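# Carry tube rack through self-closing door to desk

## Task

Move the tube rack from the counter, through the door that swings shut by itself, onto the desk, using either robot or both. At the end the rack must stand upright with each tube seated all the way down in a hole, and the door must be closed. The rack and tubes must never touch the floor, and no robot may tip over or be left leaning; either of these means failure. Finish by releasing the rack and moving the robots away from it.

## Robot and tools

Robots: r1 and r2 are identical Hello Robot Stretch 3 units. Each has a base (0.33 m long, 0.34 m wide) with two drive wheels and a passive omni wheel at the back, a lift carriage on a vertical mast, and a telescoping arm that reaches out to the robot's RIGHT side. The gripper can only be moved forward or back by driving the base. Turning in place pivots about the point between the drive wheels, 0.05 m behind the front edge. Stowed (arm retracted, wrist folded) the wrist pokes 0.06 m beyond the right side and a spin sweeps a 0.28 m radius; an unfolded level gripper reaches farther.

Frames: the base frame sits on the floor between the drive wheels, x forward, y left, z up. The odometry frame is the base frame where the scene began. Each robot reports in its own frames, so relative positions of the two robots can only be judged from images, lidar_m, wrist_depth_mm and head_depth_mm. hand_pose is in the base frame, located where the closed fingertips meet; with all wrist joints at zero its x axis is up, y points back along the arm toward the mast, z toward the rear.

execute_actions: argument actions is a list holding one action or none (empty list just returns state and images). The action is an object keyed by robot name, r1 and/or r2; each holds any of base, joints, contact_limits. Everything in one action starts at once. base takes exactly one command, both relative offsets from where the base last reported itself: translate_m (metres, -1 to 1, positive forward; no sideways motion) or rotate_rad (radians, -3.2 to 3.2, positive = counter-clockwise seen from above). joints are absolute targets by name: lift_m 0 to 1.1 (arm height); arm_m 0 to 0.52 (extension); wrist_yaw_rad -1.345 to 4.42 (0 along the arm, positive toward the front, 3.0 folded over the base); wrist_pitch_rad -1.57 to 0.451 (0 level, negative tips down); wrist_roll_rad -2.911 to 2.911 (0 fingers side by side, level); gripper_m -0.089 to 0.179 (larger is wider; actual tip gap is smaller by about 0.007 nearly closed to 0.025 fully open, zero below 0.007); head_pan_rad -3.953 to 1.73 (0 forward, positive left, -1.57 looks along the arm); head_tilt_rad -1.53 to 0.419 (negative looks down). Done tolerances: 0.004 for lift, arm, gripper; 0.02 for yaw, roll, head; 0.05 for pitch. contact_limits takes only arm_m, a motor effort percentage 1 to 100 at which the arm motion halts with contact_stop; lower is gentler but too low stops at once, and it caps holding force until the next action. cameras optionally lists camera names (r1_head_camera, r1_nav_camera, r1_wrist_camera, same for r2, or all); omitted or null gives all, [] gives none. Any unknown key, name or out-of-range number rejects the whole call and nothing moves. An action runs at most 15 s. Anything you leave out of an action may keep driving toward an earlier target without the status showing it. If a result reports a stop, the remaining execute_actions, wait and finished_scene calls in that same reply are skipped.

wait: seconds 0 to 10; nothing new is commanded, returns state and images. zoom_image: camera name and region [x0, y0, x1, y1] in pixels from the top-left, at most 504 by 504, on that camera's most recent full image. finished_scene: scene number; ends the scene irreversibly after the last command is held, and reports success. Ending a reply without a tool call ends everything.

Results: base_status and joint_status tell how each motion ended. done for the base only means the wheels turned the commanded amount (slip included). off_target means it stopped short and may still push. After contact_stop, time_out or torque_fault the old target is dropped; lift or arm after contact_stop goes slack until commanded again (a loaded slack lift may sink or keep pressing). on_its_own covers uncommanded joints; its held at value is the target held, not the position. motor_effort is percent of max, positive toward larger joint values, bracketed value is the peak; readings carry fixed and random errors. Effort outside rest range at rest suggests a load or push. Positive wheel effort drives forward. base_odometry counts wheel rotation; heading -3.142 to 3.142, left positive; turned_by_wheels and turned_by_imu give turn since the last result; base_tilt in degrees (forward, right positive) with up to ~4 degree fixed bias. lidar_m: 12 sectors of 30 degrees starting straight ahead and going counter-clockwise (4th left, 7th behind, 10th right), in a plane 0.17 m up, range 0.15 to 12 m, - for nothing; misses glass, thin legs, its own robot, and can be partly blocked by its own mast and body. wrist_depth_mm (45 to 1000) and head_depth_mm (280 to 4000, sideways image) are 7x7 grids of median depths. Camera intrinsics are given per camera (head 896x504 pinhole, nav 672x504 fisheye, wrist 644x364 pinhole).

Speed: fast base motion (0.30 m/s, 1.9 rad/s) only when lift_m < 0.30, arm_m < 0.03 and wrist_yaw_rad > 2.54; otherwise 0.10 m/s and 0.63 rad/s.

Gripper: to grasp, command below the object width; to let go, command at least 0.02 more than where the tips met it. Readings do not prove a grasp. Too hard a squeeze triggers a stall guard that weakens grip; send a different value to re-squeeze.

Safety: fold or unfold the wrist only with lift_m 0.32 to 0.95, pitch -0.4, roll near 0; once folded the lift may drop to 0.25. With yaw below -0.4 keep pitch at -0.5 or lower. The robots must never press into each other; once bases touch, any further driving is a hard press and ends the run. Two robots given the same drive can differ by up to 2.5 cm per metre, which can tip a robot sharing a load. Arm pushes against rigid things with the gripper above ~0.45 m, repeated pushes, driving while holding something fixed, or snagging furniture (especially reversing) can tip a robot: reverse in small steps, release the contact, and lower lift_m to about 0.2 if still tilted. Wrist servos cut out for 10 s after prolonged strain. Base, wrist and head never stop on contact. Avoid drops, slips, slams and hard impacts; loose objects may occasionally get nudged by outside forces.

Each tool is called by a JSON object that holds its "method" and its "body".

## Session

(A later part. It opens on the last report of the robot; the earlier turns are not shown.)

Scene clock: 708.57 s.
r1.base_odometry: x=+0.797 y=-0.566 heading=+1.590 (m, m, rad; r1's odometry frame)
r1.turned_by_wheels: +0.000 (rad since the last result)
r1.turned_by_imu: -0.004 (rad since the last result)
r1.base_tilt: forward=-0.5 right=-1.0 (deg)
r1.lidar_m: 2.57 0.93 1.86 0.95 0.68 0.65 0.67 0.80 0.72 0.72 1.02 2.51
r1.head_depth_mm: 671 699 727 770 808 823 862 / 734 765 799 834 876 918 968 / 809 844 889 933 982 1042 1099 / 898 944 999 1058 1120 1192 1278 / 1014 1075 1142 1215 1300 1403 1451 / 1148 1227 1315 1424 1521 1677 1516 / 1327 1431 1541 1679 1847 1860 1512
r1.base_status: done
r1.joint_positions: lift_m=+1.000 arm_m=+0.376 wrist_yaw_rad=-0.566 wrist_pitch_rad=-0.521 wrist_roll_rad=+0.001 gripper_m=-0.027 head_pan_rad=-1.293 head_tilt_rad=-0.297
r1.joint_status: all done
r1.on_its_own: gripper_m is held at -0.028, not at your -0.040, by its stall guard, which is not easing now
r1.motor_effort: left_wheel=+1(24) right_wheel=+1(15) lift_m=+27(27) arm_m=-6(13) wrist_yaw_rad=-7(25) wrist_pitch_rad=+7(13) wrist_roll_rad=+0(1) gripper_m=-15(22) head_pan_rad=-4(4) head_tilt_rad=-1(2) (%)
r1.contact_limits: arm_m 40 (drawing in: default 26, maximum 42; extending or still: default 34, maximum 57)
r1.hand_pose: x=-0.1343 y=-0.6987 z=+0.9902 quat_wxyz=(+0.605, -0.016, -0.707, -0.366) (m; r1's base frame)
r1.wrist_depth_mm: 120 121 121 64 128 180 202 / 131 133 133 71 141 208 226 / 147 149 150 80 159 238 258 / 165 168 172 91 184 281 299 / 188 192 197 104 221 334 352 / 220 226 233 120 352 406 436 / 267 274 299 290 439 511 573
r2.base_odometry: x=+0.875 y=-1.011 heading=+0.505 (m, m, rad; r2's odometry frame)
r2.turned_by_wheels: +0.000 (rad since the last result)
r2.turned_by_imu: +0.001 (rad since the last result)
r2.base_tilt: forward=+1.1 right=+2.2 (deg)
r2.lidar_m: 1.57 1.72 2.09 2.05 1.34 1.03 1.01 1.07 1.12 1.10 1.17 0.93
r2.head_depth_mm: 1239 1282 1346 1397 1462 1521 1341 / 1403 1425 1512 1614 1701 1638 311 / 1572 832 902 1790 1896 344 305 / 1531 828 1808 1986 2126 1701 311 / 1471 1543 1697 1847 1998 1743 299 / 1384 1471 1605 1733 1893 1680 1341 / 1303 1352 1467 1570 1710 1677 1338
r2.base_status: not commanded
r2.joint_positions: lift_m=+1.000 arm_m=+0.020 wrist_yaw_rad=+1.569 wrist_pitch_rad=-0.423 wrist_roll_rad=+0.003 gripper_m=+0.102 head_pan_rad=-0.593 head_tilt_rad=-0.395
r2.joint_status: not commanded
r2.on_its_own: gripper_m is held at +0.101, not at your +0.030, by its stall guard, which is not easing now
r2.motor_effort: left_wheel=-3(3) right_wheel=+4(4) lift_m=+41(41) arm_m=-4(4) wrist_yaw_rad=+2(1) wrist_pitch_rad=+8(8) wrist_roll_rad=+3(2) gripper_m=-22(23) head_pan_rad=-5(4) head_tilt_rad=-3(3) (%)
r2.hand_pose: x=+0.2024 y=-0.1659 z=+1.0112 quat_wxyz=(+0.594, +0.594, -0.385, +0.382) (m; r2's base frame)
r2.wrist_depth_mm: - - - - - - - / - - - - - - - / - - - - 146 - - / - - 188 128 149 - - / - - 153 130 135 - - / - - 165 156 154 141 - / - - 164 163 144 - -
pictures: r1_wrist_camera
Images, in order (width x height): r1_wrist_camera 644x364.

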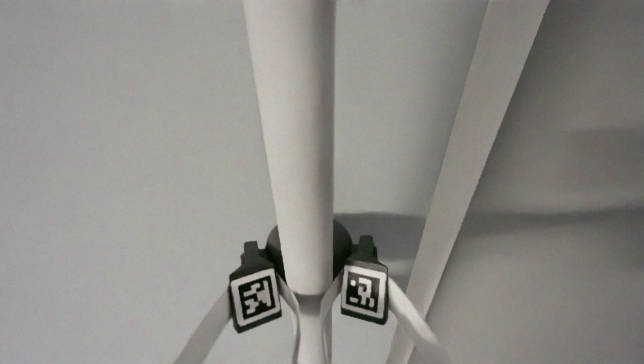

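{"method": "execute_actions", "body": {"actions": [{"r1": {"base": {"translate_m": 0.057}, "joints": {"arm_m": 0.323, "wrist_yaw_rad": -0.659}, "contact_limits": {"arm_m": 40}}}], "cameras": []}}

{"method": "execute_actions", "body": {"actions": [{"r1": {"base": {"translate_m": 0.062}, "joints": {"arm_m": 0.275, "wrist_yaw_rad": -0.747}, "contact_limits": {"arm_m": 40}}}], "cameras": ["r1_wrist_camera"]}}

Scene clock: 716.17 s.
r1.base_odometry: x=+0.796 y=-0.509 heading=+1.590 (m, m, rad; r1's odometry frame)
r1.turned_by_wheels: +0.000 (rad since the last result)
r1.turned_by_imu: +0.001 (rad since the last result)
r1.base_tilt: forward=-0.7 right=-1.1 (deg)
r1.lidar_m: 2.52 0.88 1.83 1.03 0.73 0.70 0.72 0.83 0.66 0.68 1.01 2.46
r1.head_depth_mm: 644 669 693 734 - 782 813 / 713 741 772 807 842 881 925 / 797 833 871 917 964 1014 1074 / 902 949 1002 1059 1116 1195 1275 / 1043 1105 1173 1252 1341 1445 1466 / 1201 1285 1368 1475 1599 1733 1517 / 1370 1477 1605 1734 1920 1898 1515
r1.base_status: done
r1.joint_positions: lift_m=+1.000 arm_m=+0.324 wrist_yaw_rad=-0.644 wrist_pitch_rad=-0.523 wrist_roll_rad=+0.001 gripper_m=-0.027 head_pan_rad=-1.293 head_tilt_rad=-0.297
r1.joint_status: all done
r1.on_its_own: gripper_m is held at -0.028, not at your -0.040, by its stall guard, which is not easing now; wrist_yaw_rad is at rest, and its effort (-18) is outside its rest range (-12 to +12)
r1.motor_effort: left_wheel=+3(17) right_wheel=-3(11) lift_m=+27(26) arm_m=-7(13) wrist_yaw_rad=-18(48) wrist_pitch_rad=+8(8) wrist_roll_rad=+1(1) gripper_m=-16(18) head_pan_rad=-4(4) head_tilt_rad=-1(2) (%)
r1.contact_limits: arm_m 40 (drawing in: default 26, maximum 42; extending or still: default 34, maximum 57)
r1.hand_pose: x=-0.1476 y=-0.6363 z=+0.9898 quat_wxyz=(+0.590, -0.043, -0.706, -0.390) (m; r1's base frame)
r1.wrist_depth_mm: 120 121 121 64 127 286 305 / 132 133 134 71 141 322 344 / 146 149 150 80 159 366 397 / 165 168 173 91 185 426 467 / 190 194 196 103 221 505 572 / 221 228 232 120 546 631 740 / 269 276 299 291 681 840 907
r2.base_odometry: x=+0.875 y=-1.011 heading=+0.505 (m, m, rad; r2's odometry frame)
r2.turned_by_wheels: +0.000 (rad since the last result)
r2.turned_by_imu: +0.001 (rad since the last result)
r2.base_tilt: forward=+1.0 right=+2.3 (deg)
r2.lidar_m: 1.50 1.69 2.09 2.05 1.34 1.03 1.01 1.07 1.12 1.10 1.17 0.88
r2.head_depth_mm: 1240 1290 1336 1397 1461 1518 1336 / 1412 1448 1523 1622 1694 1633 311 / 1550 786 841 1756 1904 344 305 / 1516 1649 1809 1989 2114 1669 310 / 1453 793 1696 1850 1998 1748 298 / 1393 1478 1603 1745 1887 1685 1305 / 1293 1287 1390 1491 1611 1672 1334
r2.base_status: not commanded
r2.joint_positions: lift_m=+1.000 arm_m=+0.020 wrist_yaw_rad=+1.569 wrist_pitch_rad=-0.423 wrist_roll_rad=+0.003 gripper_m=+0.102 head_pan_rad=-0.593 head_tilt_rad=-0.395
r2.joint_status: not commanded
r2.on_its_own: gripper_m is held at +0.101, not at your +0.030, by its stall guard, which is not easing now
r2.motor_effort: left_wheel=-3(3) right_wheel=+4(4) lift_m=+41(41) arm_m=-5(5) wrist_yaw_rad=+1(3) wrist_pitch_rad=+8(8) wrist_roll_rad=+2(2) gripper_m=-23(23) head_pan_rad=-5(4) head_tilt_rad=-3(3) (%)
r2.hand_pose: x=+0.2024 y=-0.1659 z=+1.0112 quat_wxyz=(+0.594, +0.594, -0.385, +0.382) (m; r2's base frame)
r2.wrist_depth_mm: - - - - - - - / - - - - - - - / - - - - 147 - - / - - 186 128 150 713 - / - - 152 131 134 - - / - - 165 156 155 140 - / - - 164 164 144 - -
pictures: none
No camera images: the call's "cameras" was empty. Leave "cameras" out to get every camera's image.

Scene clock: 717.77 s.
r1.base_odometry: x=+0.795 y=-0.447 heading=+1.590 (m, m, rad; r1's odometry frame)
r1.turned_by_wheels: +0.000 (rad since the last result)
r1.turned_by_imu: +0.001 (rad since the last result)
r1.base_tilt: forward=-0.7 right=-1.0 (deg)
r1.lidar_m: 2.47 0.83 1.81 1.11 0.79 0.75 0.77 0.86 0.60 0.64 1.03 2.40
r1.head_depth_mm: 626 649 670 708 - 755 778 / 701 729 758 789 829 857 897 / 798 835 871 915 954 1004 1061 / 925 971 1026 1079 1145 1215 1299 / 1102 1170 1233 1315 1415 1519 1480 / 1253 1331 1433 1533 1662 1765 1515 / 1431 1544 1667 1809 1995 1937 1515
r1.base_status: done
r1.joint_positions: lift_m=+1.000 arm_m=+0.276 wrist_yaw_rad=-0.727 wrist_pitch_rad=-0.523 wrist_roll_rad=+0.000 gripper_m=-0.027 head_pan_rad=-1.293 head_tilt_rad=-0.297
r1.joint_status: all done
r1.on_its_own: gripper_m is held at -0.028, not at your -0.040, by its stall guard, which is not easing now; wrist_yaw_rad is at rest, and its effort (-23) is outside its rest range (-12 to +12)
r1.motor_effort: left_wheel=+3(20) right_wheel=-1(16) lift_m=+26(27) arm_m=-7(13) wrist_yaw_rad=-23(57) wrist_pitch_rad=+8(8) wrist_roll_rad=+1(1) gripper_m=-16(20) head_pan_rad=-4(4) head_tilt_rad=-1(1) (%)
r1.contact_limits: arm_m 40 (drawing in: default 26, maximum 42; extending or still: default 34, maximum 57)
r1.hand_pose: x=-0.1611 y=-0.5773 z=+0.9898 quat_wxyz=(+0.573, -0.072, -0.703, -0.414) (m; r1's base frame)
r1.wrist_depth_mm: 120 121 120 64 128 390 432 / 132 134 133 71 142 443 497 / 146 149 151 80 159 505 580 / 166 169 172 92 185 597 687 / 189 194 197 103 222 724 836 / 222 226 231 119 761 919 920 / 268 276 295 289 962 - 954
r2.base_odometry: x=+0.875 y=-1.011 heading=+0.505 (m, m, rad; r2's odometry frame)
r2.turned_by_wheels: +0.000 (rad since the last result)
r2.turned_by_imu: +0.000 (rad since the last result)
r2.base_tilt: forward=+1.1 right=+2.3 (deg)
r2.lidar_m: 1.43 1.69 2.09 2.05 1.34 1.03 1.01 1.07 1.12 1.10 1.17 0.83
r2.head_depth_mm: 1242 1287 1337 1400 1458 1519 1338 / 1410 1469 1541 1616 1689 1635 311 / 1568 732 802 1820 1966 344 304 / 1518 1669 1772 1953 2071 1471 311 / 1435 731 1695 1843 1984 1741 298 / 1388 1472 1600 1733 1893 1672 1269 / 1297 1204 1314 1417 1524 1615 1337
r2.base_status: not commanded
r2.joint_positions: lift_m=+1.000 arm_m=+0.020 wrist_yaw_rad=+1.569 wrist_pitch_rad=-0.423 wrist_roll_rad=+0.003 gripper_m=+0.102 head_pan_rad=-0.593 head_tilt_rad=-0.395
r2.joint_status: not commanded
r2.on_its_own: gripper_m is held at +0.101, not at your +0.030, by its stall guard, which is not easing now
r2.motor_effort: left_wheel=-3(3) right_wheel=+4(4) lift_m=+41(41) arm_m=-5(4) wrist_yaw_rad=+2(2) wrist_pitch_rad=+8(8) wrist_roll_rad=+2(2) gripper_m=-23(23) head_pan_rad=-5(5) head_tilt_rad=-3(3) (%)
r2.hand_pose: x=+0.2024 y=-0.1659 z=+1.0112 quat_wxyz=(+0.594, +0.594, -0.385, +0.382) (m; r2's base frame)
r2.wrist_depth_mm: - - - - - - - / - - - - - - - / - - - - 147 628 - / - - 188 128 149 - - / - - 153 130 135 - - / - - 165 156 154 141 - / - - 163 163 144 - -
pictures: r1_wrist_camera
Images, in order (width x height): r1_wrist_camera 644x364.

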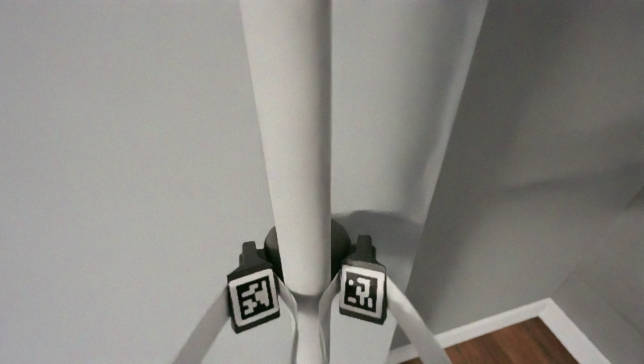

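{"method": "execute_actions", "body": {"actions": [{"r1": {"base": {"translate_m": 0.065}, "joints": {"arm_m": 0.232, "wrist_yaw_rad": -0.81}, "contact_limits": {"arm_m": 40}}}], "cameras": []}}

{"method": "execute_actions", "body": {"actions": [{"r1": {"base": {"translate_m": 0.069}, "joints": {"arm_m": 0.194, "wrist_yaw_rad": -0.895}, "contact_limits": {"arm_m": 40}}}], "cameras": ["r1_wrist_camera"]}}

Scene clock: 728.63 s.
r1.base_odometry: x=+0.793 y=-0.382 heading=+1.590 (m, m, rad; r1's odometry frame)
r1.turned_by_wheels: +0.000 (rad since the last result)
r1.turned_by_imu: +0.001 (rad since the last result)
r1.base_tilt: forward=-0.6 right=-1.1 (deg)
r1.lidar_m: 2.40 0.78 1.77 1.19 0.85 0.81 0.83 0.89 0.55 0.61 1.07 2.34
r1.head_depth_mm: 617 636 657 689 - 747 752 / 703 729 756 784 819 852 882 / 818 850 887 926 969 1016 1067 / 974 1023 1073 1139 1196 1272 1358 / 1138 1209 1286 1366 1479 1600 1513 / 1306 1390 1485 1597 1725 1797 1522 / 1481 1601 1728 1883 2079 1939 1516
r1.base_status: done
r1.joint_positions: lift_m=+1.000 arm_m=+0.233 wrist_yaw_rad=-0.797 wrist_pitch_rad=-0.524 wrist_roll_rad=+0.000 gripper_m=-0.027 head_pan_rad=-1.293 head_tilt_rad=-0.297
r1.joint_status: all done
r1.on_its_own: gripper_m is held at -0.028, not at your -0.040, by its stall guard, which is not easing now; wrist_yaw_rad is at rest, and its effort (-16) is outside its rest range (-12 to +12)
r1.motor_effort: left_wheel=+0(16) right_wheel=+1(15) lift_m=+26(26) arm_m=-8(13) wrist_yaw_rad=-16(54) wrist_pitch_rad=+8(8) wrist_roll_rad=+1(1) gripper_m=-15(19) head_pan_rad=-5(5) head_tilt_rad=-2(1) (%)
r1.contact_limits: arm_m 40 (drawing in: default 26, maximum 42; extending or still: default 34, maximum 57)
r1.hand_pose: x=-0.1716 y=-0.5241 z=+0.9897 quat_wxyz=(+0.559, -0.096, -0.700, -0.434) (m; r1's base frame)
r1.wrist_depth_mm: 120 122 121 64 127 510 584 / 132 134 134 71 141 578 672 / 148 150 151 80 159 672 777 / 167 170 174 91 184 815 858 / 191 195 198 104 217 994 897 / 226 231 234 120 - - 925 / 272 278 302 289 - - 963
r2.base_odometry: x=+0.875 y=-1.011 heading=+0.505 (m, m, rad; r2's odometry frame)
r2.turned_by_wheels: +0.000 (rad since the last result)
r2.turned_by_imu: +0.001 (rad since the last result)
r2.base_tilt: forward=+1.0 right=+2.3 (deg)
r2.lidar_m: 1.35 1.67 2.10 2.05 1.34 1.03 1.01 1.07 1.12 1.10 1.17 0.77
r2.head_depth_mm: 1239 1290 1349 1397 1459 1518 1341 / 1404 1475 1532 1615 1706 1640 311 / 1571 1618 1710 1913 2004 344 305 / 1484 687 730 812 2034 973 310 / 1407 721 1698 1846 1996 1739 299 / 1381 688 1602 1740 1881 1620 1216 / 1301 1147 1226 1339 1444 1557 1331
r2.base_status: not commanded
r2.joint_positions: lift_m=+1.000 arm_m=+0.020 wrist_yaw_rad=+1.569 wrist_pitch_rad=-0.423 wrist_roll_rad=+0.003 gripper_m=+0.102 head_pan_rad=-0.593 head_tilt_rad=-0.395
r2.joint_status: not commanded
r2.on_its_own: gripper_m is held at +0.101, not at your +0.030, by its stall guard, which is not easing now
r2.motor_effort: left_wheel=-4(3) right_wheel=+4(4) lift_m=+41(41) arm_m=-4(4) wrist_yaw_rad=+2(4) wrist_pitch_rad=+8(8) wrist_roll_rad=+2(2) gripper_m=-22(23) head_pan_rad=-4(5) head_tilt_rad=-3(4) (%)
r2.hand_pose: x=+0.2024 y=-0.1659 z=+1.0112 quat_wxyz=(+0.594, +0.594, -0.385, +0.382) (m; r2's base frame)
r2.wrist_depth_mm: - - - - - - - / - - - - - - - / - - - - 147 - - / - - 187 128 150 - - / - - 153 130 134 - - / - - 165 156 155 140 - / - - 164 164 144 - -
pictures: none
No camera images: the call's "cameras" was empty. Leave "cameras" out to get every camera's image.

Scene clock: 730.37 s.
r1.base_odometry: x=+0.792 y=-0.313 heading=+1.590 (m, m, rad; r1's odometry frame)
r1.turned_by_wheels: +0.000 (rad since the last result)
r1.turned_by_imu: +0.001 (rad since the last result)
r1.base_tilt: forward=-0.6 right=-1.1 (deg)
r1.lidar_m: 2.34 0.73 0.73 1.28 0.91 0.87 0.90 0.93 0.50 0.58 1.14 2.28
r1.head_depth_mm: 621 639 657 678 733 - 734 / 723 743 770 796 824 873 880 / 863 893 930 966 1009 1049 1099 / 1066 1117 1170 1236 1296 1372 1420 / 1198 1274 1351 1450 1541 1665 1523 / 1354 1450 1552 1661 1804 1877 1512 / 1547 1667 1799 1955 2158 1949 1514
r1.base_status: done
r1.joint_positions: lift_m=+1.000 arm_m=+0.195 wrist_yaw_rad=-0.877 wrist_pitch_rad=-0.524 wrist_roll_rad=-0.001 gripper_m=-0.027 head_pan_rad=-1.293 head_tilt_rad=-0.297
r1.joint_status: all done
r1.on_its_own: gripper_m is held at -0.028, not at your -0.040, by its stall guard, which is not easing now; wrist_yaw_rad is at rest, and its effort (-22) is outside its rest range (-12 to +12)
r1.motor_effort: left_wheel=+2(19) right_wheel=-1(14) lift_m=+26(27) arm_m=-8(14) wrist_yaw_rad=-22(63) wrist_pitch_rad=+8(8) wrist_roll_rad=+2(1) gripper_m=-16(21) head_pan_rad=-4(4) head_tilt_rad=-2(2) (%)
r1.contact_limits: arm_m 40 (drawing in: default 26, maximum 42; extending or still: default 34, maximum 57)
r1.hand_pose: x=-0.1828 y=-0.4737 z=+0.9897 quat_wxyz=(+0.541, -0.124, -0.696, -0.456) (m; r1's base frame)
r1.wrist_depth_mm: 120 122 121 64 127 648 739 / 133 135 134 71 140 745 796 / 148 150 152 80 157 877 834 / 168 170 173 91 183 - 872 / 193 196 197 104 216 - 912 / 226 230 234 120 - - 958 / 272 279 301 289 - - -
r2.base_odometry: x=+0.875 y=-1.011 heading=+0.505 (m, m, rad; r2's odometry frame)
r2.turned_by_wheels: +0.000 (rad since the last result)
r2.turned_by_imu: +0.000 (rad since the last result)
r2.base_tilt: forward=+1.0 right=+2.3 (deg)
r2.lidar_m: 1.27 1.65 2.08 2.05 1.33 1.03 1.01 1.07 1.12 1.10 1.17 0.71
r2.head_depth_mm: 1240 1284 1340 1394 1461 1525 1337 / 1407 1464 1539 1611 1697 1637 311 / 1588 1676 1746 1904 1990 344 305 / 1468 624 666 745 2002 911 311 / 547 1566 1680 1850 1999 1750 298 / 1335 625 1602 1723 1885 1676 1172 / 1300 1070 1150 1254 1366 1499 1336
r2.base_status: not commanded
r2.joint_positions: lift_m=+1.000 arm_m=+0.020 wrist_yaw_rad=+1.569 wrist_pitch_rad=-0.423 wrist_roll_rad=+0.003 gripper_m=+0.102 head_pan_rad=-0.593 head_tilt_rad=-0.395
r2.joint_status: not commanded
r2.on_its_own: gripper_m is held at +0.101, not at your +0.030, by its stall guard, which is not easing now
r2.motor_effort: left_wheel=-3(3) right_wheel=+4(4) lift_m=+41(41) arm_m=-5(4) wrist_yaw_rad=+1(2) wrist_pitch_rad=+8(8) wrist_roll_rad=+2(2) gripper_m=-23(23) head_pan_rad=-4(4) head_tilt_rad=-3(3) (%)
r2.hand_pose: x=+0.2024 y=-0.1659 z=+1.0112 quat_wxyz=(+0.594, +0.594, -0.385, +0.382) (m; r2's base frame)
r2.wrist_depth_mm: - - - - - - - / - - - - - - - / - - - - 148 - - / - - 187 128 150 - - / - - 153 131 135 - - / - - 166 156 155 140 - / - - 163 164 143 - -
pictures: r1_wrist_camera
Images, in order (width x height): r1_wrist_camera 644x364.

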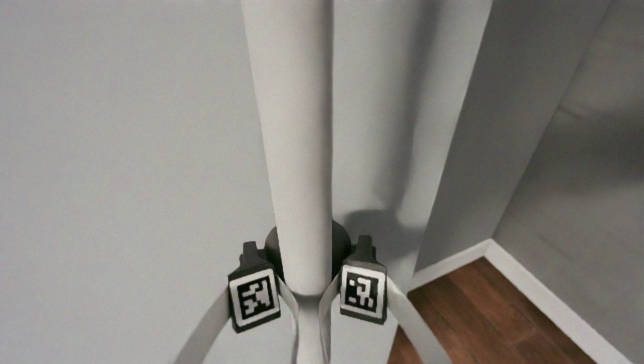

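{"method": "execute_actions", "body": {"actions": [{"r1": {"base": {"translate_m": 0.072}, "joints": {"arm_m": 0.165, "wrist_yaw_rad": -0.95}, "contact_limits": {"arm_m": 40}}}], "cameras": []}}

{"method": "execute_actions", "body": {"actions": [{"r1": {"base": {"translate_m": 0.074}, "joints": {"arm_m": 0.141, "wrist_yaw_rad": -1.03}, "contact_limits": {"arm_m": 40}}}], "cameras": ["r1_wrist_camera"]}}

Scene clock: 740.80 s.
r1.base_odometry: x=+0.791 y=-0.241 heading=+1.590 (m, m, rad; r1's odometry frame)
r1.turned_by_wheels: +0.000 (rad since the last result)
r1.turned_by_imu: +0.000 (rad since the last result)
r1.base_tilt: forward=-0.6 right=-1.0 (deg)
r1.lidar_m: 2.28 0.81 0.68 1.38 0.98 0.94 0.96 0.96 0.47 0.57 1.26 2.22
r1.head_depth_mm: 639 655 672 689 742 - 764 / 762 785 808 831 853 917 906 / 942 972 1011 1044 1082 1127 1168 / 1114 1168 1235 1317 1409 1485 1475 / 1253 1323 1407 1508 1613 1712 1519 / 1406 1498 1606 1729 1861 1868 1516 / 1599 1735 1869 2037 2229 1928 1502
r1.base_status: done
r1.joint_positions: lift_m=+1.000 arm_m=+0.165 wrist_yaw_rad=-0.953 wrist_pitch_rad=-0.523 wrist_roll_rad=-0.001 gripper_m=-0.027 head_pan_rad=-1.293 head_tilt_rad=-0.297
r1.joint_status: all done
r1.on_its_own: gripper_m is held at -0.028, not at your -0.040, by its stall guard, which is not easing now
r1.motor_effort: left_wheel=-4(17) right_wheel=+9(10) lift_m=+27(26) arm_m=-5(12) wrist_yaw_rad=+4(53) wrist_pitch_rad=+8(8) wrist_roll_rad=+2(2) gripper_m=-15(21) head_pan_rad=-4(4) head_tilt_rad=-1(1) (%)
r1.contact_limits: arm_m 40 (drawing in: default 26, maximum 42; extending or still: default 34, maximum 57)
r1.hand_pose: x=-0.1926 y=-0.4317 z=+0.9898 quat_wxyz=(+0.523, -0.150, -0.690, -0.476) (m; r1's base frame)
r1.wrist_depth_mm: 121 121 121 64 127 843 789 / 133 134 136 70 141 940 833 / 148 150 152 79 158 - 854 / 168 170 172 91 181 - 877 / 192 195 199 104 216 - 923 / 227 231 231 121 - - - / 273 280 300 289 - - -
r2.base_odometry: x=+0.875 y=-1.011 heading=+0.505 (m, m, rad; r2's odometry frame)
r2.turned_by_wheels: +0.000 (rad since the last result)
r2.turned_by_imu: +0.001 (rad since the last result)
r2.base_tilt: forward=+1.0 right=+2.3 (deg)
r2.lidar_m: 0.70 1.64 2.09 2.05 1.34 1.03 1.01 1.07 1.12 1.10 1.17 0.65
r2.head_depth_mm: 1235 1291 1339 1395 1457 1525 1341 / 1406 1464 1543 1628 1703 1632 311 / 1588 1684 1793 1910 2001 344 304 / 1528 1611 642 1989 2130 1700 311 / 492 568 593 679 1944 1633 298 / 500 1471 1584 1737 1895 1674 1177 / 916 566 1080 1185 1283 1401 1338
r2.base_status: not commanded
r2.joint_positions: lift_m=+1.000 arm_m=+0.020 wrist_yaw_rad=+1.569 wrist_pitch_rad=-0.423 wrist_roll_rad=+0.003 gripper_m=+0.102 head_pan_rad=-0.593 head_tilt_rad=-0.395
r2.joint_status: not commanded
r2.on_its_own: gripper_m is held at +0.101, not at your +0.030, by its stall guard, which is not easing now
r2.motor_effort: left_wheel=-4(3) right_wheel=+4(4) lift_m=+41(41) arm_m=-4(4) wrist_yaw_rad=+2(3) wrist_pitch_rad=+8(8) wrist_roll_rad=+2(3) gripper_m=-23(23) head_pan_rad=-4(5) head_tilt_rad=-3(3) (%)
r2.hand_pose: x=+0.2024 y=-0.1659 z=+1.0112 quat_wxyz=(+0.594, +0.594, -0.385, +0.382) (m; r2's base frame)
r2.wrist_depth_mm: - - - - - - - / - - - - - - - / - - - - 146 - - / - - 187 128 149 - - / - - 152 131 135 - - / - - 165 155 155 140 - / - - 164 164 144 - -
pictures: none
No camera images: the call's "cameras" was empty. Leave "cameras" out to get every camera's image.

Scene clock: 742.53 s.
r1.base_odometry: x=+0.789 y=-0.168 heading=+1.590 (m, m, rad; r1's odometry frame)
r1.turned_by_wheels: +0.000 (rad since the last result)
r1.turned_by_imu: +0.000 (rad since the last result)
r1.base_tilt: forward=-0.6 right=-1.1 (deg)
r1.lidar_m: 2.22 0.76 0.63 1.47 1.05 1.00 1.03 1.00 0.44 0.57 1.31 2.15
r1.head_depth_mm: 679 692 706 719 767 - - / 835 853 872 895 915 984 963 / 1050 1111 1146 1179 1213 1254 1291 / 1169 1231 1306 1378 1457 1563 1521 / 1300 1378 1461 1555 1662 1756 1517 / 1459 1554 1660 1787 1944 1929 1522 / 1672 1802 1945 2128 2297 1939 1511
r1.base_status: done
r1.joint_positions: lift_m=+1.000 arm_m=+0.141 wrist_yaw_rad=-1.038 wrist_pitch_rad=-0.521 wrist_roll_rad=+0.001 gripper_m=-0.027 head_pan_rad=-1.293 head_tilt_rad=-0.297
r1.joint_status: all done
r1.on_its_own: gripper_m is held at -0.028, not at your -0.040, by its stall guard, which is not easing now
r1.motor_effort: left_wheel=-4(14) right_wheel=+9(14) lift_m=+27(26) arm_m=-4(14) wrist_yaw_rad=+9(53) wrist_pitch_rad=+7(8) wrist_roll_rad=+1(2) gripper_m=-16(20) head_pan_rad=-4(4) head_tilt_rad=-2(2) (%)
r1.contact_limits: arm_m 40 (drawing in: default 26, maximum 42; extending or still: default 34, maximum 57)
r1.hand_pose: x=-0.2025 y=-0.3930 z=+0.9902 quat_wxyz=(+0.503, -0.180, -0.684, -0.497) (m; r1's base frame)
r1.wrist_depth_mm: 121 121 121 64 127 903 796 / 132 134 136 71 141 - 851 / 148 150 152 79 159 - 870 / 166 169 173 91 182 - 936 / 191 194 198 105 216 - 975 / 222 229 227 121 - - - / 271 276 295 287 - - -
r2.base_odometry: x=+0.875 y=-1.011 heading=+0.505 (m, m, rad; r2's odometry frame)
r2.turned_by_wheels: +0.000 (rad since the last result)
r2.turned_by_imu: +0.000 (rad since the last result)
r2.base_tilt: forward=+1.0 right=+2.3 (deg)
r2.lidar_m: 0.63 1.61 2.09 2.05 1.34 1.03 1.01 1.07 1.13 1.10 1.17 0.59
r2.head_depth_mm: 1240 1292 1340 1395 1458 1523 1335 / 1398 1470 1538 1613 1698 1641 311 / 1592 1703 1793 1916 1988 344 305 / 1546 1655 1822 1981 2128 1702 311 / 497 517 538 608 674 734 298 / 421 1457 565 1707 1863 1685 1175 / 431 1404 1022 1597 1215 1321 1341
r2.base_status: not commanded
r2.joint_positions: lift_m=+1.000 arm_m=+0.020 wrist_yaw_rad=+1.569 wrist_pitch_rad=-0.423 wrist_roll_rad=+0.003 gripper_m=+0.102 head_pan_rad=-0.593 head_tilt_rad=-0.395
r2.joint_status: not commanded
r2.on_its_own: gripper_m is held at +0.101, not at your +0.030, by its stall guard, which is not easing now
r2.motor_effort: left_wheel=-3(3) right_wheel=+4(4) lift_m=+41(41) arm_m=-5(4) wrist_yaw_rad=+2(2) wrist_pitch_rad=+8(8) wrist_roll_rad=+2(2) gripper_m=-24(24) head_pan_rad=-4(5) head_tilt_rad=-3(3) (%)
r2.hand_pose: x=+0.2024 y=-0.1659 z=+1.0112 quat_wxyz=(+0.594, +0.594, -0.385, +0.382) (m; r2's base frame)
r2.wrist_depth_mm: - - - 909 - - - / - - - - - - - / - - - - 147 - - / - - 186 128 150 - - / - - 153 131 134 - - / - - 164 157 155 140 - / - - 163 163 144 - -
pictures: r1_wrist_camera
Images, in order (width x height): r1_wrist_camera 644x364.

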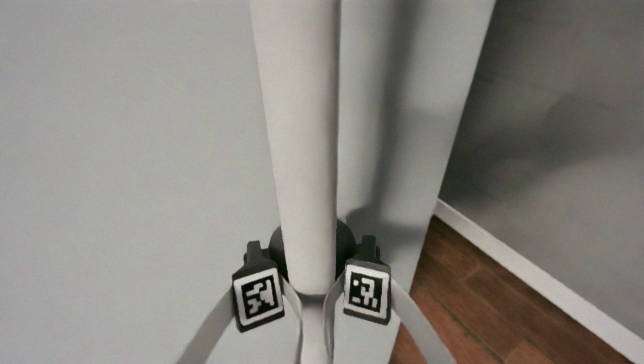

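{"method": "execute_actions", "body": {"actions": [{"r1": {"base": {"translate_m": 0.076}, "joints": {"arm_m": 0.123, "wrist_yaw_rad": -1.118}, "contact_limits": {"arm_m": 40}}}], "cameras": []}}

{"method": "execute_actions", "body": {"actions": [{"r1": {"base": {"translate_m": 0.077}, "joints": {"arm_m": 0.112, "wrist_yaw_rad": -1.20}, "contact_limits": {"arm_m": 40}}}], "cameras": ["r1_wrist_camera"]}}

Scene clock: 776.13 s.
r1.base_odometry: x=+0.788 y=-0.092 heading=+1.589 (m, m, rad; r1's odometry frame)
r1.turned_by_wheels: +0.000 (rad since the last result)
r1.turned_by_imu: +0.000 (rad since the last result)
r1.base_tilt: forward=-0.6 right=-1.1 (deg)
r1.lidar_m: 2.14 1.71 0.59 1.58 1.12 1.07 1.10 1.03 0.41 0.58 1.36 2.09
r1.head_depth_mm: 745 757 766 772 821 - - / 959 970 988 1005 1015 1089 1109 / 1103 1155 1212 1270 1338 1408 1440 / 1212 1282 1354 1430 1520 1615 1528 / 1351 1431 1518 1622 1726 1802 1526 / 1520 1628 1741 1866 1999 1943 1513 / 1728 1868 2013 2202 2348 1932 1507
r1.base_status: done
r1.joint_positions: lift_m=+1.000 arm_m=+0.123 wrist_yaw_rad=-1.126 wrist_pitch_rad=-0.518 wrist_roll_rad=+0.001 gripper_m=-0.027 head_pan_rad=-1.293 head_tilt_rad=-0.297
r1.joint_status: all done
r1.on_its_own: gripper_m is held at -0.028, not at your -0.040, by its stall guard, which is not easing now
r1.motor_effort: left_wheel=-5(16) right_wheel=+9(15) lift_m=+27(26) arm_m=-4(13) wrist_yaw_rad=+10(58) wrist_pitch_rad=+6(7) wrist_roll_rad=+0(1) gripper_m=-15(20) head_pan_rad=-4(4) head_tilt_rad=-1(1) (%)
r1.contact_limits: arm_m 40 (drawing in: default 26, maximum 42; extending or still: default 34, maximum 57)
r1.hand_pose: x=-0.2117 y=-0.3588 z=+0.9909 quat_wxyz=(+0.481, -0.212, -0.675, -0.518) (m; r1's base frame)
r1.wrist_depth_mm: 120 121 121 64 128 929 828 / 132 134 135 71 142 - 866 / 147 149 151 80 159 - 911 / 165 169 172 91 184 - 983 / 189 193 198 105 219 - - / 220 227 227 122 - - - / 266 271 291 287 - - -
r2.base_odometry: x=+0.875 y=-1.011 heading=+0.505 (m, m, rad; r2's odometry frame)
r2.turned_by_wheels: +0.000 (rad since the last result)
r2.turned_by_imu: +0.001 (rad since the last result)
r2.base_tilt: forward=+1.0 right=+2.2 (deg)
r2.lidar_m: 0.59 1.60 2.09 2.05 1.34 1.03 1.01 1.07 1.12 1.10 1.17 0.54
r2.head_depth_mm: 1240 1286 1334 1395 1460 1517 1345 / 1414 1478 1547 1613 1692 1636 311 / 1588 1702 1788 1900 1997 344 305 / 1549 1675 1817 1992 2132 1702 311 / 1465 1546 542 1848 2002 1750 298 / 415 453 463 529 578 649 727 / 368 1407 478 1689 1793 1244 1302
r2.base_status: not commanded
r2.joint_positions: lift_m=+1.000 arm_m=+0.020 wrist_yaw_rad=+1.569 wrist_pitch_rad=-0.423 wrist_roll_rad=+0.003 gripper_m=+0.102 head_pan_rad=-0.593 head_tilt_rad=-0.395
r2.joint_status: not commanded
r2.on_its_own: gripper_m is held at +0.101, not at your +0.030, by its stall guard, which is not easing now
r2.motor_effort: left_wheel=-3(3) right_wheel=+4(4) lift_m=+41(41) arm_m=-4(4) wrist_yaw_rad=+0(1) wrist_pitch_rad=+8(8) wrist_roll_rad=+2(2) gripper_m=-22(23) head_pan_rad=-4(4) head_tilt_rad=-3(3) (%)
r2.hand_pose: x=+0.2024 y=-0.1659 z=+1.0112 quat_wxyz=(+0.594, +0.594, -0.385, +0.382) (m; r2's base frame)
r2.wrist_depth_mm: - - - 831 - - - / - - - 958 - - - / - - - 460 147 - - / - - 188 128 150 - - / - - 152 130 134 - - / - - 165 156 155 140 - / - - 164 163 144 - -
pictures: none
No camera images: the call's "cameras" was empty. Leave "cameras" out to get every camera's image.

Scene clock: 777.87 s.
r1.base_odometry: x=+0.786 y=-0.015 heading=+1.589 (m, m, rad; r1's odometry frame)
r1.turned_by_wheels: +0.000 (rad since the last result)
r1.turned_by_imu: +0.000 (rad since the last result)
r1.base_tilt: forward=-0.6 right=-1.2 (deg)
r1.lidar_m: 2.07 1.67 0.55 1.65 1.19 1.14 1.17 0.39 0.39 0.60 1.41 2.02
r1.head_depth_mm: 856 859 861 863 913 - - / 1042 1089 1134 1185 1189 1181 1389 / 1149 1206 1270 1329 1406 1487 1489 / 1259 1331 1402 1488 1575 1676 1534 / 1404 1491 1569 1671 1798 1847 1524 / 1580 1672 1811 1929 2104 1929 1521 / 1805 1936 2089 2280 2401 1936 1513
r1.base_status: done
r1.joint_positions: lift_m=+1.000 arm_m=+0.112 wrist_yaw_rad=-1.214 wrist_pitch_rad=-0.515 wrist_roll_rad=+0.003 gripper_m=-0.027 head_pan_rad=-1.293 head_tilt_rad=-0.297
r1.joint_status: all done
r1.on_its_own: gripper_m is held at -0.028, not at your -0.040, by its stall guard, which is not easing now; wrist_yaw_rad is at rest, and its effort (+16) is outside its rest range (-12 to +12)
r1.motor_effort: left_wheel=-5(13) right_wheel=+8(15) lift_m=+26(27) arm_m=-3(12) wrist_yaw_rad=+16(56) wrist_pitch_rad=+5(6) wrist_roll_rad=-1(1) gripper_m=-16(19) head_pan_rad=-3(4) head_tilt_rad=-2(1) (%)
r1.contact_limits: arm_m 40 (drawing in: default 26, maximum 42; extending or still: default 34, maximum 57)
r1.hand_pose: x=-0.2193 y=-0.3308 z=+0.9916 quat_wxyz=(+0.458, -0.243, -0.665, -0.538) (m; r1's base frame)
r1.wrist_depth_mm: 120 121 121 65 129 948 838 / 131 133 135 71 143 - 892 / 146 148 151 80 161 - 927 / 163 167 172 92 185 - - / 186 191 196 105 224 - - / 217 224 227 120 - - - / 263 269 290 279 - - -
r2.base_odometry: x=+0.875 y=-1.011 heading=+0.505 (m, m, rad; r2's odometry frame)
r2.turned_by_wheels: +0.000 (rad since the last result)
r2.turned_by_imu: +0.000 (rad since the last result)
r2.base_tilt: forward=+1.0 right=+2.3 (deg)
r2.lidar_m: 0.49 1.56 2.09 2.05 1.34 1.03 1.01 1.07 1.12 1.10 1.17 0.50
r2.head_depth_mm: 1239 1288 1335 1403 1464 1520 1338 / 1404 1469 1542 1617 1689 1633 311 / 1591 1701 1801 1905 1975 344 305 / 1549 1663 1805 1986 2130 1713 311 / 1465 1579 1707 1852 1993 1754 298 / 1394 1460 462 1729 1888 1682 1289 / 377 448 406 456 497 553 1169
r2.base_status: not commanded
r2.joint_positions: lift_m=+1.000 arm_m=+0.020 wrist_yaw_rad=+1.569 wrist_pitch_rad=-0.423 wrist_roll_rad=+0.003 gripper_m=+0.102 head_pan_rad=-0.593 head_tilt_rad=-0.395
r2.joint_status: not commanded
r2.on_its_own: gripper_m is held at +0.101, not at your +0.030, by its stall guard, which is not easing now
r2.motor_effort: left_wheel=-3(3) right_wheel=+4(4) lift_m=+41(41) arm_m=-4(4) wrist_yaw_rad=+3(1) wrist_pitch_rad=+8(8) wrist_roll_rad=+2(2) gripper_m=-22(23) head_pan_rad=-4(5) head_tilt_rad=-3(3) (%)
r2.hand_pose: x=+0.2024 y=-0.1659 z=+1.0112 quat_wxyz=(+0.594, +0.594, -0.385, +0.382) (m; r2's base frame)
r2.wrist_depth_mm: - - - 753 - - - / - - - 838 - - - / - - - 420 147 - - / - - 187 128 150 - - / - - 152 130 135 - - / - - 165 156 156 140 - / - - 163 163 144 - -
pictures: r1_wrist_camera
Images, in order (width x height): r1_wrist_camera 644x364.

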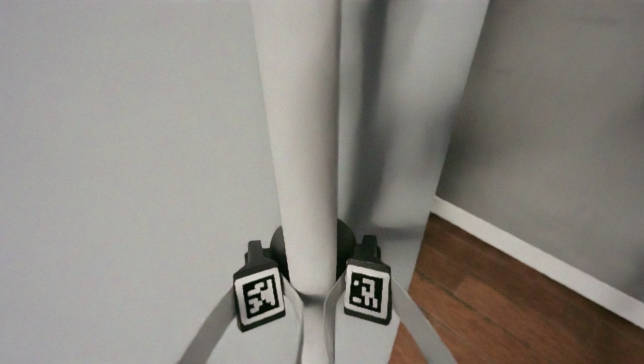

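{"method": "execute_actions", "body": {"actions": [{"r1": {"base": {"translate_m": 0.076}, "joints": {"arm_m": 0.0985, "wrist_yaw_rad": -1.30}, "contact_limits": {"arm_m": 40}}}], "cameras": []}}

{"method": "execute_actions", "body": {"actions": [{"r1": {"base": {"translate_m": 0.075}, "joints": {"arm_m": 0.085, "wrist_yaw_rad": -1.32}, "contact_limits": {"arm_m": 40}}}], "cameras": ["r1_wrist_camera"]}}

Scene clock: 785.97 s.
r1.base_odometry: x=+0.785 y=+0.061 heading=+1.589 (m, m, rad; r1's odometry frame)
r1.turned_by_wheels: +0.000 (rad since the last result)
r1.turned_by_imu: +0.001 (rad since the last result)
r1.base_tilt: forward=-0.6 right=-1.0 (deg)
r1.lidar_m: 2.00 1.64 0.53 0.54 1.26 1.20 1.24 0.37 0.38 0.63 1.46 1.95
r1.head_depth_mm: 992 1028 1016 1006 1056 1120 - / 1091 1140 1192 1241 1302 1365 - / 1184 1252 1311 1382 1452 1539 1526 / 1313 1372 1452 1538 1629 1738 1521 / 1450 1540 1631 1742 1859 1868 1524 / 1636 1740 1869 2005 2169 1944 1513 / 1863 2008 2176 2350 2462 1942 1505
r1.base_status: done
r1.joint_positions: lift_m=+1.000 arm_m=+0.099 wrist_yaw_rad=-1.280 wrist_pitch_rad=-0.513 wrist_roll_rad=+0.001 gripper_m=-0.027 head_pan_rad=-1.293 head_tilt_rad=-0.297
r1.joint_status: wrist_yaw_rad off_target (ended at -1.280, target -1.300); the others done
r1.on_its_own: gripper_m is held at -0.028, not at your -0.040, by its stall guard, which is not easing now; wrist_yaw_rad is at rest, and its effort (-24) is outside its rest range (-12 to +12)
r1.motor_effort: left_wheel=+2(16) right_wheel=+0(17) lift_m=+26(27) arm_m=-8(13) wrist_yaw_rad=-24(64) wrist_pitch_rad=+4(5) wrist_roll_rad=+1(1) gripper_m=-16(21) head_pan_rad=-3(4) head_tilt_rad=-2(1) (%)
r1.contact_limits: arm_m 40 (drawing in: default 26, maximum 42; extending or still: default 34, maximum 57)
r1.hand_pose: x=-0.2240 y=-0.3046 z=+0.9920 quat_wxyz=(+0.441, -0.264, -0.656, -0.553) (m; r1's base frame)
r1.wrist_depth_mm: 122 122 122 66 129 988 898 / 133 135 134 73 143 - 923 / 148 150 152 81 159 - - / 167 169 173 93 185 - - / 191 195 197 104 219 - - / 222 227 232 120 - - - / 269 274 292 286 - - -
r2.base_odometry: x=+0.875 y=-1.011 heading=+0.505 (m, m, rad; r2's odometry frame)
r2.turned_by_wheels: +0.000 (rad since the last result)
r2.turned_by_imu: +0.001 (rad since the last result)
r2.base_tilt: forward=+1.0 right=+2.3 (deg)
r2.lidar_m: 0.44 1.52 2.09 2.05 1.33 1.02 1.01 1.07 1.12 1.10 1.17 1.64
r2.head_depth_mm: 1240 1289 1340 1398 1454 1522 1340 / 1400 1472 1533 1617 1690 1633 311 / 1580 1689 1802 1908 1985 344 305 / 1554 1674 1815 1975 2119 1713 311 / 1468 1571 1709 1856 1995 1749 298 / 1388 1487 1602 1726 1877 1696 1336 / 1326 1407 409 2704 2121 1666 1298
r2.base_status: not commanded
r2.joint_positions: lift_m=+1.000 arm_m=+0.020 wrist_yaw_rad=+1.569 wrist_pitch_rad=-0.423 wrist_roll_rad=+0.003 gripper_m=+0.102 head_pan_rad=-0.593 head_tilt_rad=-0.395
r2.joint_status: not commanded
r2.on_its_own: gripper_m is held at +0.101, not at your +0.030, by its stall guard, which is not easing now
r2.motor_effort: left_wheel=-3(3) right_wheel=+4(4) lift_m=+41(41) arm_m=-5(5) wrist_yaw_rad=+3(1) wrist_pitch_rad=+8(8) wrist_roll_rad=+2(2) gripper_m=-23(23) head_pan_rad=-5(4) head_tilt_rad=-3(3) (%)
r2.hand_pose: x=+0.2024 y=-0.1659 z=+1.0112 quat_wxyz=(+0.594, +0.594, -0.385, +0.382) (m; r2's base frame)
r2.wrist_depth_mm: - - 629 - - - - / - - 919 - - - - / - - 392 918 147 - - / - - 188 128 149 - - / - - 152 131 134 - - / - - 165 156 155 140 - / - - 163 164 144 - -
pictures: none
No camera images: the call's "cameras" was empty. Leave "cameras" out to get every camera's image.

Scene clock: 787.67 s.
r1.base_odometry: x=+0.784 y=+0.136 heading=+1.589 (m, m, rad; r1's odometry frame)
r1.turned_by_wheels: +0.000 (rad since the last result)
r1.turned_by_imu: +0.000 (rad since the last result)
r1.base_tilt: forward=-0.6 right=-1.0 (deg)
r1.lidar_m: 1.94 1.61 0.58 0.51 1.33 1.27 1.30 0.35 0.37 0.68 1.51 1.88
r1.head_depth_mm: 1038 1080 1117 1163 1206 1301 - / 1130 1176 1237 1290 1358 1426 - / 1226 1294 1354 1424 1504 1587 1530 / 1347 1419 1502 1585 1689 1763 1531 / 1503 1588 1689 1800 1919 1927 1517 / 1686 1795 1931 2071 2234 1947 1522 / 1930 2076 2240 2442 2535 1940 1505
r1.base_status: done
r1.joint_positions: lift_m=+1.000 arm_m=+0.085 wrist_yaw_rad=-1.275 wrist_pitch_rad=-0.513 wrist_roll_rad=+0.000 gripper_m=-0.027 head_pan_rad=-1.293 head_tilt_rad=-0.297
r1.joint_status: wrist_yaw_rad off_target (ended at -1.275, target -1.320); the others done
r1.on_its_own: wrist_yaw_rad is held at -1.273, not at your -1.320, by its stall guard, which is not easing now; gripper_m is held at -0.028, not at your -0.040, by its stall guard, which is not easing now
r1.motor_effort: left_wheel=-2(14) right_wheel=+5(13) lift_m=+26(26) arm_m=-5(13) wrist_yaw_rad=+2(52) wrist_pitch_rad=+4(5) wrist_roll_rad=+1(1) gripper_m=-15(20) head_pan_rad=-4(4) head_tilt_rad=-2(1) (%)
r1.contact_limits: arm_m 40 (drawing in: default 26, maximum 42; extending or still: default 34, maximum 57)
r1.hand_pose: x=-0.2236 y=-0.2918 z=+0.9919 quat_wxyz=(+0.443, -0.263, -0.656, -0.552) (m; r1's base frame)
r1.wrist_depth_mm: 128 128 124 65 125 972 922 / 142 141 140 72 138 - 982 / 159 158 156 80 154 - - / 181 179 177 92 174 - - / 210 208 204 105 203 - - / 249 247 240 121 - - - / 307 304 305 281 - - -
r2.base_odometry: x=+0.875 y=-1.011 heading=+0.505 (m, m, rad; r2's odometry frame)
r2.turned_by_wheels: +0.000 (rad since the last result)
r2.turned_by_imu: +0.000 (rad since the last result)
r2.base_tilt: forward=+1.0 right=+2.3 (deg)
r2.lidar_m: 0.41 0.51 2.09 2.05 1.34 1.03 1.01 1.07 1.12 1.10 1.17 1.64
r2.head_depth_mm: 1239 1292 1335 1391 1459 1525 1345 / 1404 1470 1537 1615 1704 1640 311 / 1585 1695 1795 1906 1997 344 305 / 1543 1678 1806 1975 2120 1712 311 / 1465 1579 1695 1832 2000 1761 298 / 1389 1481 1601 1732 1885 1674 1343 / 1333 1444 1549 2900 2122 1665 1337
r2.base_status: not commanded
r2.joint_positions: lift_m=+1.000 arm_m=+0.020 wrist_yaw_rad=+1.569 wrist_pitch_rad=-0.423 wrist_roll_rad=+0.003 gripper_m=+0.102 head_pan_rad=-0.593 head_tilt_rad=-0.395
r2.joint_status: not commanded
r2.on_its_own: gripper_m is held at +0.101, not at your +0.030, by its stall guard, which is not easing now
r2.motor_effort: left_wheel=-3(3) right_wheel=+4(4) lift_m=+41(41) arm_m=-4(4) wrist_yaw_rad=+1(3) wrist_pitch_rad=+8(8) wrist_roll_rad=+3(2) gripper_m=-23(23) head_pan_rad=-4(4) head_tilt_rad=-3(3) (%)
r2.hand_pose: x=+0.2024 y=-0.1659 z=+1.0112 quat_wxyz=(+0.594, +0.594, -0.385, +0.382) (m; r2's base frame)
r2.wrist_depth_mm: - 557 739 - - - - / - - 944 - - - - / - - 374 - 146 - - / - - 188 128 149 - - / - - 153 130 134 - - / - - 165 157 154 140 - / - - 163 165 144 - -
pictures: r1_wrist_camera
Images, in order (width x height): r1_wrist_camera 644x364.

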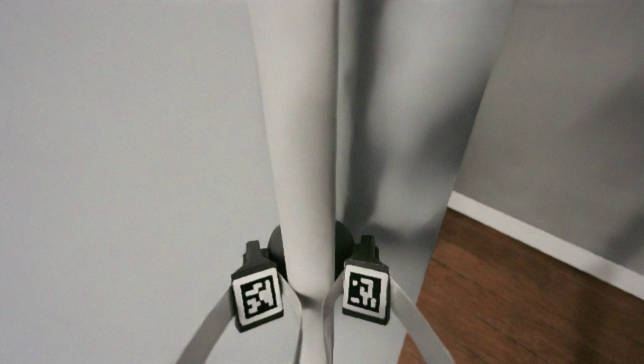

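{"method": "execute_actions", "body": {"actions": [{"r1": {"base": {"translate_m": 0.076}, "joints": {"arm_m": 0.074, "wrist_yaw_rad": -1.275}, "contact_limits": {"arm_m": 40}}}], "cameras": []}}

{"method": "execute_actions", "body": {"actions": [{"r1": {"base": {"translate_m": 0.076}, "joints": {"arm_m": 0.074, "wrist_yaw_rad": -1.275}, "contact_limits": {"arm_m": 40}}}], "cameras": ["r1_wrist_camera"]}}

Scene clock: 798.77 s.
r1.base_odometry: x=+0.782 y=+0.212 heading=+1.589 (m, m, rad; r1's odometry frame)
r1.turned_by_wheels: +0.000 (rad since the last result)
r1.turned_by_imu: +0.001 (rad since the last result)
r1.base_tilt: forward=-0.6 right=-1.0 (deg)
r1.lidar_m: 1.87 1.57 0.55 0.50 1.40 1.33 1.38 0.34 0.37 0.76 1.55 1.81
r1.head_depth_mm: 1080 1120 1166 1219 1271 1358 - / 1167 1219 1273 1333 1401 1473 1539 / 1269 1333 1404 1475 1552 1641 1532 / 1396 1474 1556 1653 1747 1807 1527 / 1550 1643 1754 1873 2002 1944 1517 / 1732 1858 1988 2147 2312 1944 1520 / 1990 2141 2312 2529 2545 1943 1514
r1.base_status: done
r1.joint_positions: lift_m=+1.000 arm_m=+0.074 wrist_yaw_rad=-1.268 wrist_pitch_rad=-0.512 wrist_roll_rad=+0.000 gripper_m=-0.027 head_pan_rad=-1.293 head_tilt_rad=-0.297
r1.joint_status: all done
r1.on_its_own: gripper_m is held at -0.028, not at your -0.040, by its stall guard, which is not easing now
r1.motor_effort: left_wheel=+0(10) right_wheel=+3(16) lift_m=+26(26) arm_m=-6(9) wrist_yaw_rad=-9(24) wrist_pitch_rad=+4(4) wrist_roll_rad=+1(1) gripper_m=-16(17) head_pan_rad=-5(4) head_tilt_rad=-2(1) (%)
r1.contact_limits: arm_m 40 (drawing in: default 26, maximum 42; extending or still: default 34, maximum 57)
r1.hand_pose: x=-0.2234 y=-0.2823 z=+0.9921 quat_wxyz=(+0.445, -0.261, -0.657, -0.550) (m; r1's base frame)
r1.wrist_depth_mm: 137 134 127 65 122 121 993 / 153 149 143 72 134 137 - / 174 167 159 81 149 - - / 200 193 184 92 169 - - / 236 226 211 105 194 - - / 290 271 258 121 233 - - / 372 340 321 277 309 - -
r2.base_odometry: x=+0.875 y=-1.011 heading=+0.505 (m, m, rad; r2's odometry frame)
r2.turned_by_wheels: +0.000 (rad since the last result)
r2.turned_by_imu: +0.001 (rad since the last result)
r2.base_tilt: forward=+1.0 right=+2.3 (deg)
r2.lidar_m: 0.39 0.50 2.09 2.05 1.34 1.03 1.01 1.07 1.13 1.10 1.17 1.64
r2.head_depth_mm: 1240 1284 1344 1397 1453 1518 1338 / 1406 1463 1543 1612 1689 1639 311 / 1590 1693 1813 1908 1991 344 304 / 1552 1674 1818 1977 2133 1690 311 / 1467 1581 1704 1860 1995 1754 299 / 1389 1487 1602 1741 1880 1675 1336 / 1328 1446 1582 2875 2132 1662 1342
r2.base_status: not commanded
r2.joint_positions: lift_m=+1.000 arm_m=+0.020 wrist_yaw_rad=+1.569 wrist_pitch_rad=-0.423 wrist_roll_rad=+0.003 gripper_m=+0.102 head_pan_rad=-0.593 head_tilt_rad=-0.395
r2.joint_status: not commanded
r2.on_its_own: gripper_m is held at +0.101, not at your +0.030, by its stall guard, which is not easing now
r2.motor_effort: left_wheel=-3(3) right_wheel=+4(4) lift_m=+41(41) arm_m=-5(5) wrist_yaw_rad=+1(2) wrist_pitch_rad=+8(8) wrist_roll_rad=+2(2) gripper_m=-23(24) head_pan_rad=-5(5) head_tilt_rad=-3(4) (%)
r2.hand_pose: x=+0.2024 y=-0.1659 z=+1.0112 quat_wxyz=(+0.594, +0.594, -0.385, +0.382) (m; r2's base frame)
r2.wrist_depth_mm: 285 632 749 - - - - / - - 905 - - - - / - - 789 - 147 - - / - - 187 128 149 - - / - - 152 131 134 - - / - - 165 156 156 141 - / - - 164 164 143 - -
pictures: none
No camera images: the call's "cameras" was empty. Leave "cameras" out to get every camera's image.

Scene clock: 800.53 s.
r1.base_odometry: x=+0.781 y=+0.288 heading=+1.589 (m, m, rad; r1's odometry frame)
r1.turned_by_wheels: +0.000 (rad since the last result)
r1.turned_by_imu: +0.000 (rad since the last result)
r1.base_tilt: forward=-0.6 right=-1.0 (deg)
r1.lidar_m: 1.80 1.53 1.46 0.50 1.47 1.40 1.44 0.33 0.37 0.88 1.60 1.75
r1.head_depth_mm: 1109 1157 1207 1258 1317 1417 - / 1202 1258 1321 1380 1443 1526 1577 / 1308 1374 1448 1517 1598 1696 1535 / 1445 1514 1611 1694 1804 1853 1528 / 1598 1696 1808 1930 2047 1958 1525 / 1809 1913 2057 2211 2348 1949 1513 / 2053 2217 2391 2545 2610 1937 1522
r1.base_status: done
r1.joint_positions: lift_m=+1.000 arm_m=+0.074 wrist_yaw_rad=-1.278 wrist_pitch_rad=-0.512 wrist_roll_rad=+0.000 gripper_m=-0.027 head_pan_rad=-1.293 head_tilt_rad=-0.297
r1.joint_status: all done
r1.on_its_own: gripper_m is held at -0.028, not at your -0.040, by its stall guard, which is not easing now
r1.motor_effort: left_wheel=-2(6) right_wheel=+4(18) lift_m=+27(27) arm_m=-5(7) wrist_yaw_rad=+3(9) wrist_pitch_rad=+4(4) wrist_roll_rad=+1(1) gripper_m=-16(16) head_pan_rad=-4(3) head_tilt_rad=-1(2) (%)
r1.contact_limits: arm_m 40 (drawing in: default 26, maximum 42; extending or still: default 34, maximum 57)
r1.hand_pose: x=-0.2240 y=-0.2803 z=+0.9922 quat_wxyz=(+0.442, -0.264, -0.656, -0.552) (m; r1's base frame)
r1.wrist_depth_mm: 146 140 131 65 121 115 - / 165 156 147 72 132 129 - / 189 177 165 80 147 149 - / 219 205 190 92 165 - - / 268 243 220 105 188 - - / 333 299 268 120 221 - - / 442 386 335 273 289 - -
r2.base_odometry: x=+0.875 y=-1.011 heading=+0.505 (m, m, rad; r2's odometry frame)
r2.turned_by_wheels: +0.000 (rad since the last result)
r2.turned_by_imu: +0.000 (rad since the last result)
r2.base_tilt: forward=+1.0 right=+2.3 (deg)
r2.lidar_m: 0.76 0.38 2.09 2.05 1.34 1.03 1.01 1.07 1.12 1.10 1.17 1.64
r2.head_depth_mm: 1233 1289 1340 1407 1458 1515 1342 / 1408 1468 1544 1609 1696 1644 311 / 1586 1686 1800 1908 2003 344 305 / 1549 1673 1812 1985 2129 1702 311 / 1463 1573 1689 1848 2001 1745 298 / 1388 1485 1605 1732 1885 1680 1339 / 1334 1442 1584 2901 2097 1670 1335
r2.base_status: not commanded
r2.joint_positions: lift_m=+1.000 arm_m=+0.020 wrist_yaw_rad=+1.569 wrist_pitch_rad=-0.423 wrist_roll_rad=+0.003 gripper_m=+0.102 head_pan_rad=-0.593 head_tilt_rad=-0.395
r2.joint_status: not commanded
r2.on_its_own: gripper_m is held at +0.101, not at your +0.030, by its stall guard, which is not easing now
r2.motor_effort: left_wheel=-3(3) right_wheel=+4(4) lift_m=+41(41) arm_m=-4(4) wrist_yaw_rad=+1(0) wrist_pitch_rad=+8(8) wrist_roll_rad=+2(2) gripper_m=-24(23) head_pan_rad=-5(5) head_tilt_rad=-3(3) (%)
r2.hand_pose: x=+0.2024 y=-0.1659 z=+1.0112 quat_wxyz=(+0.594, +0.594, -0.385, +0.382) (m; r2's base frame)
r2.wrist_depth_mm: 560 - - - - - - / - - - - - - - / - - - - 148 - - / 354 - 187 128 150 - - / 387 - 153 130 134 - - / - 407 165 155 156 140 - / - - 164 163 144 - -
pictures: r1_wrist_camera
Images, in order (width x height): r1_wrist_camera 644x364.

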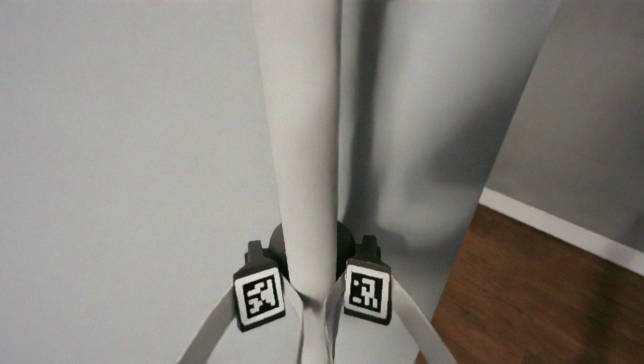

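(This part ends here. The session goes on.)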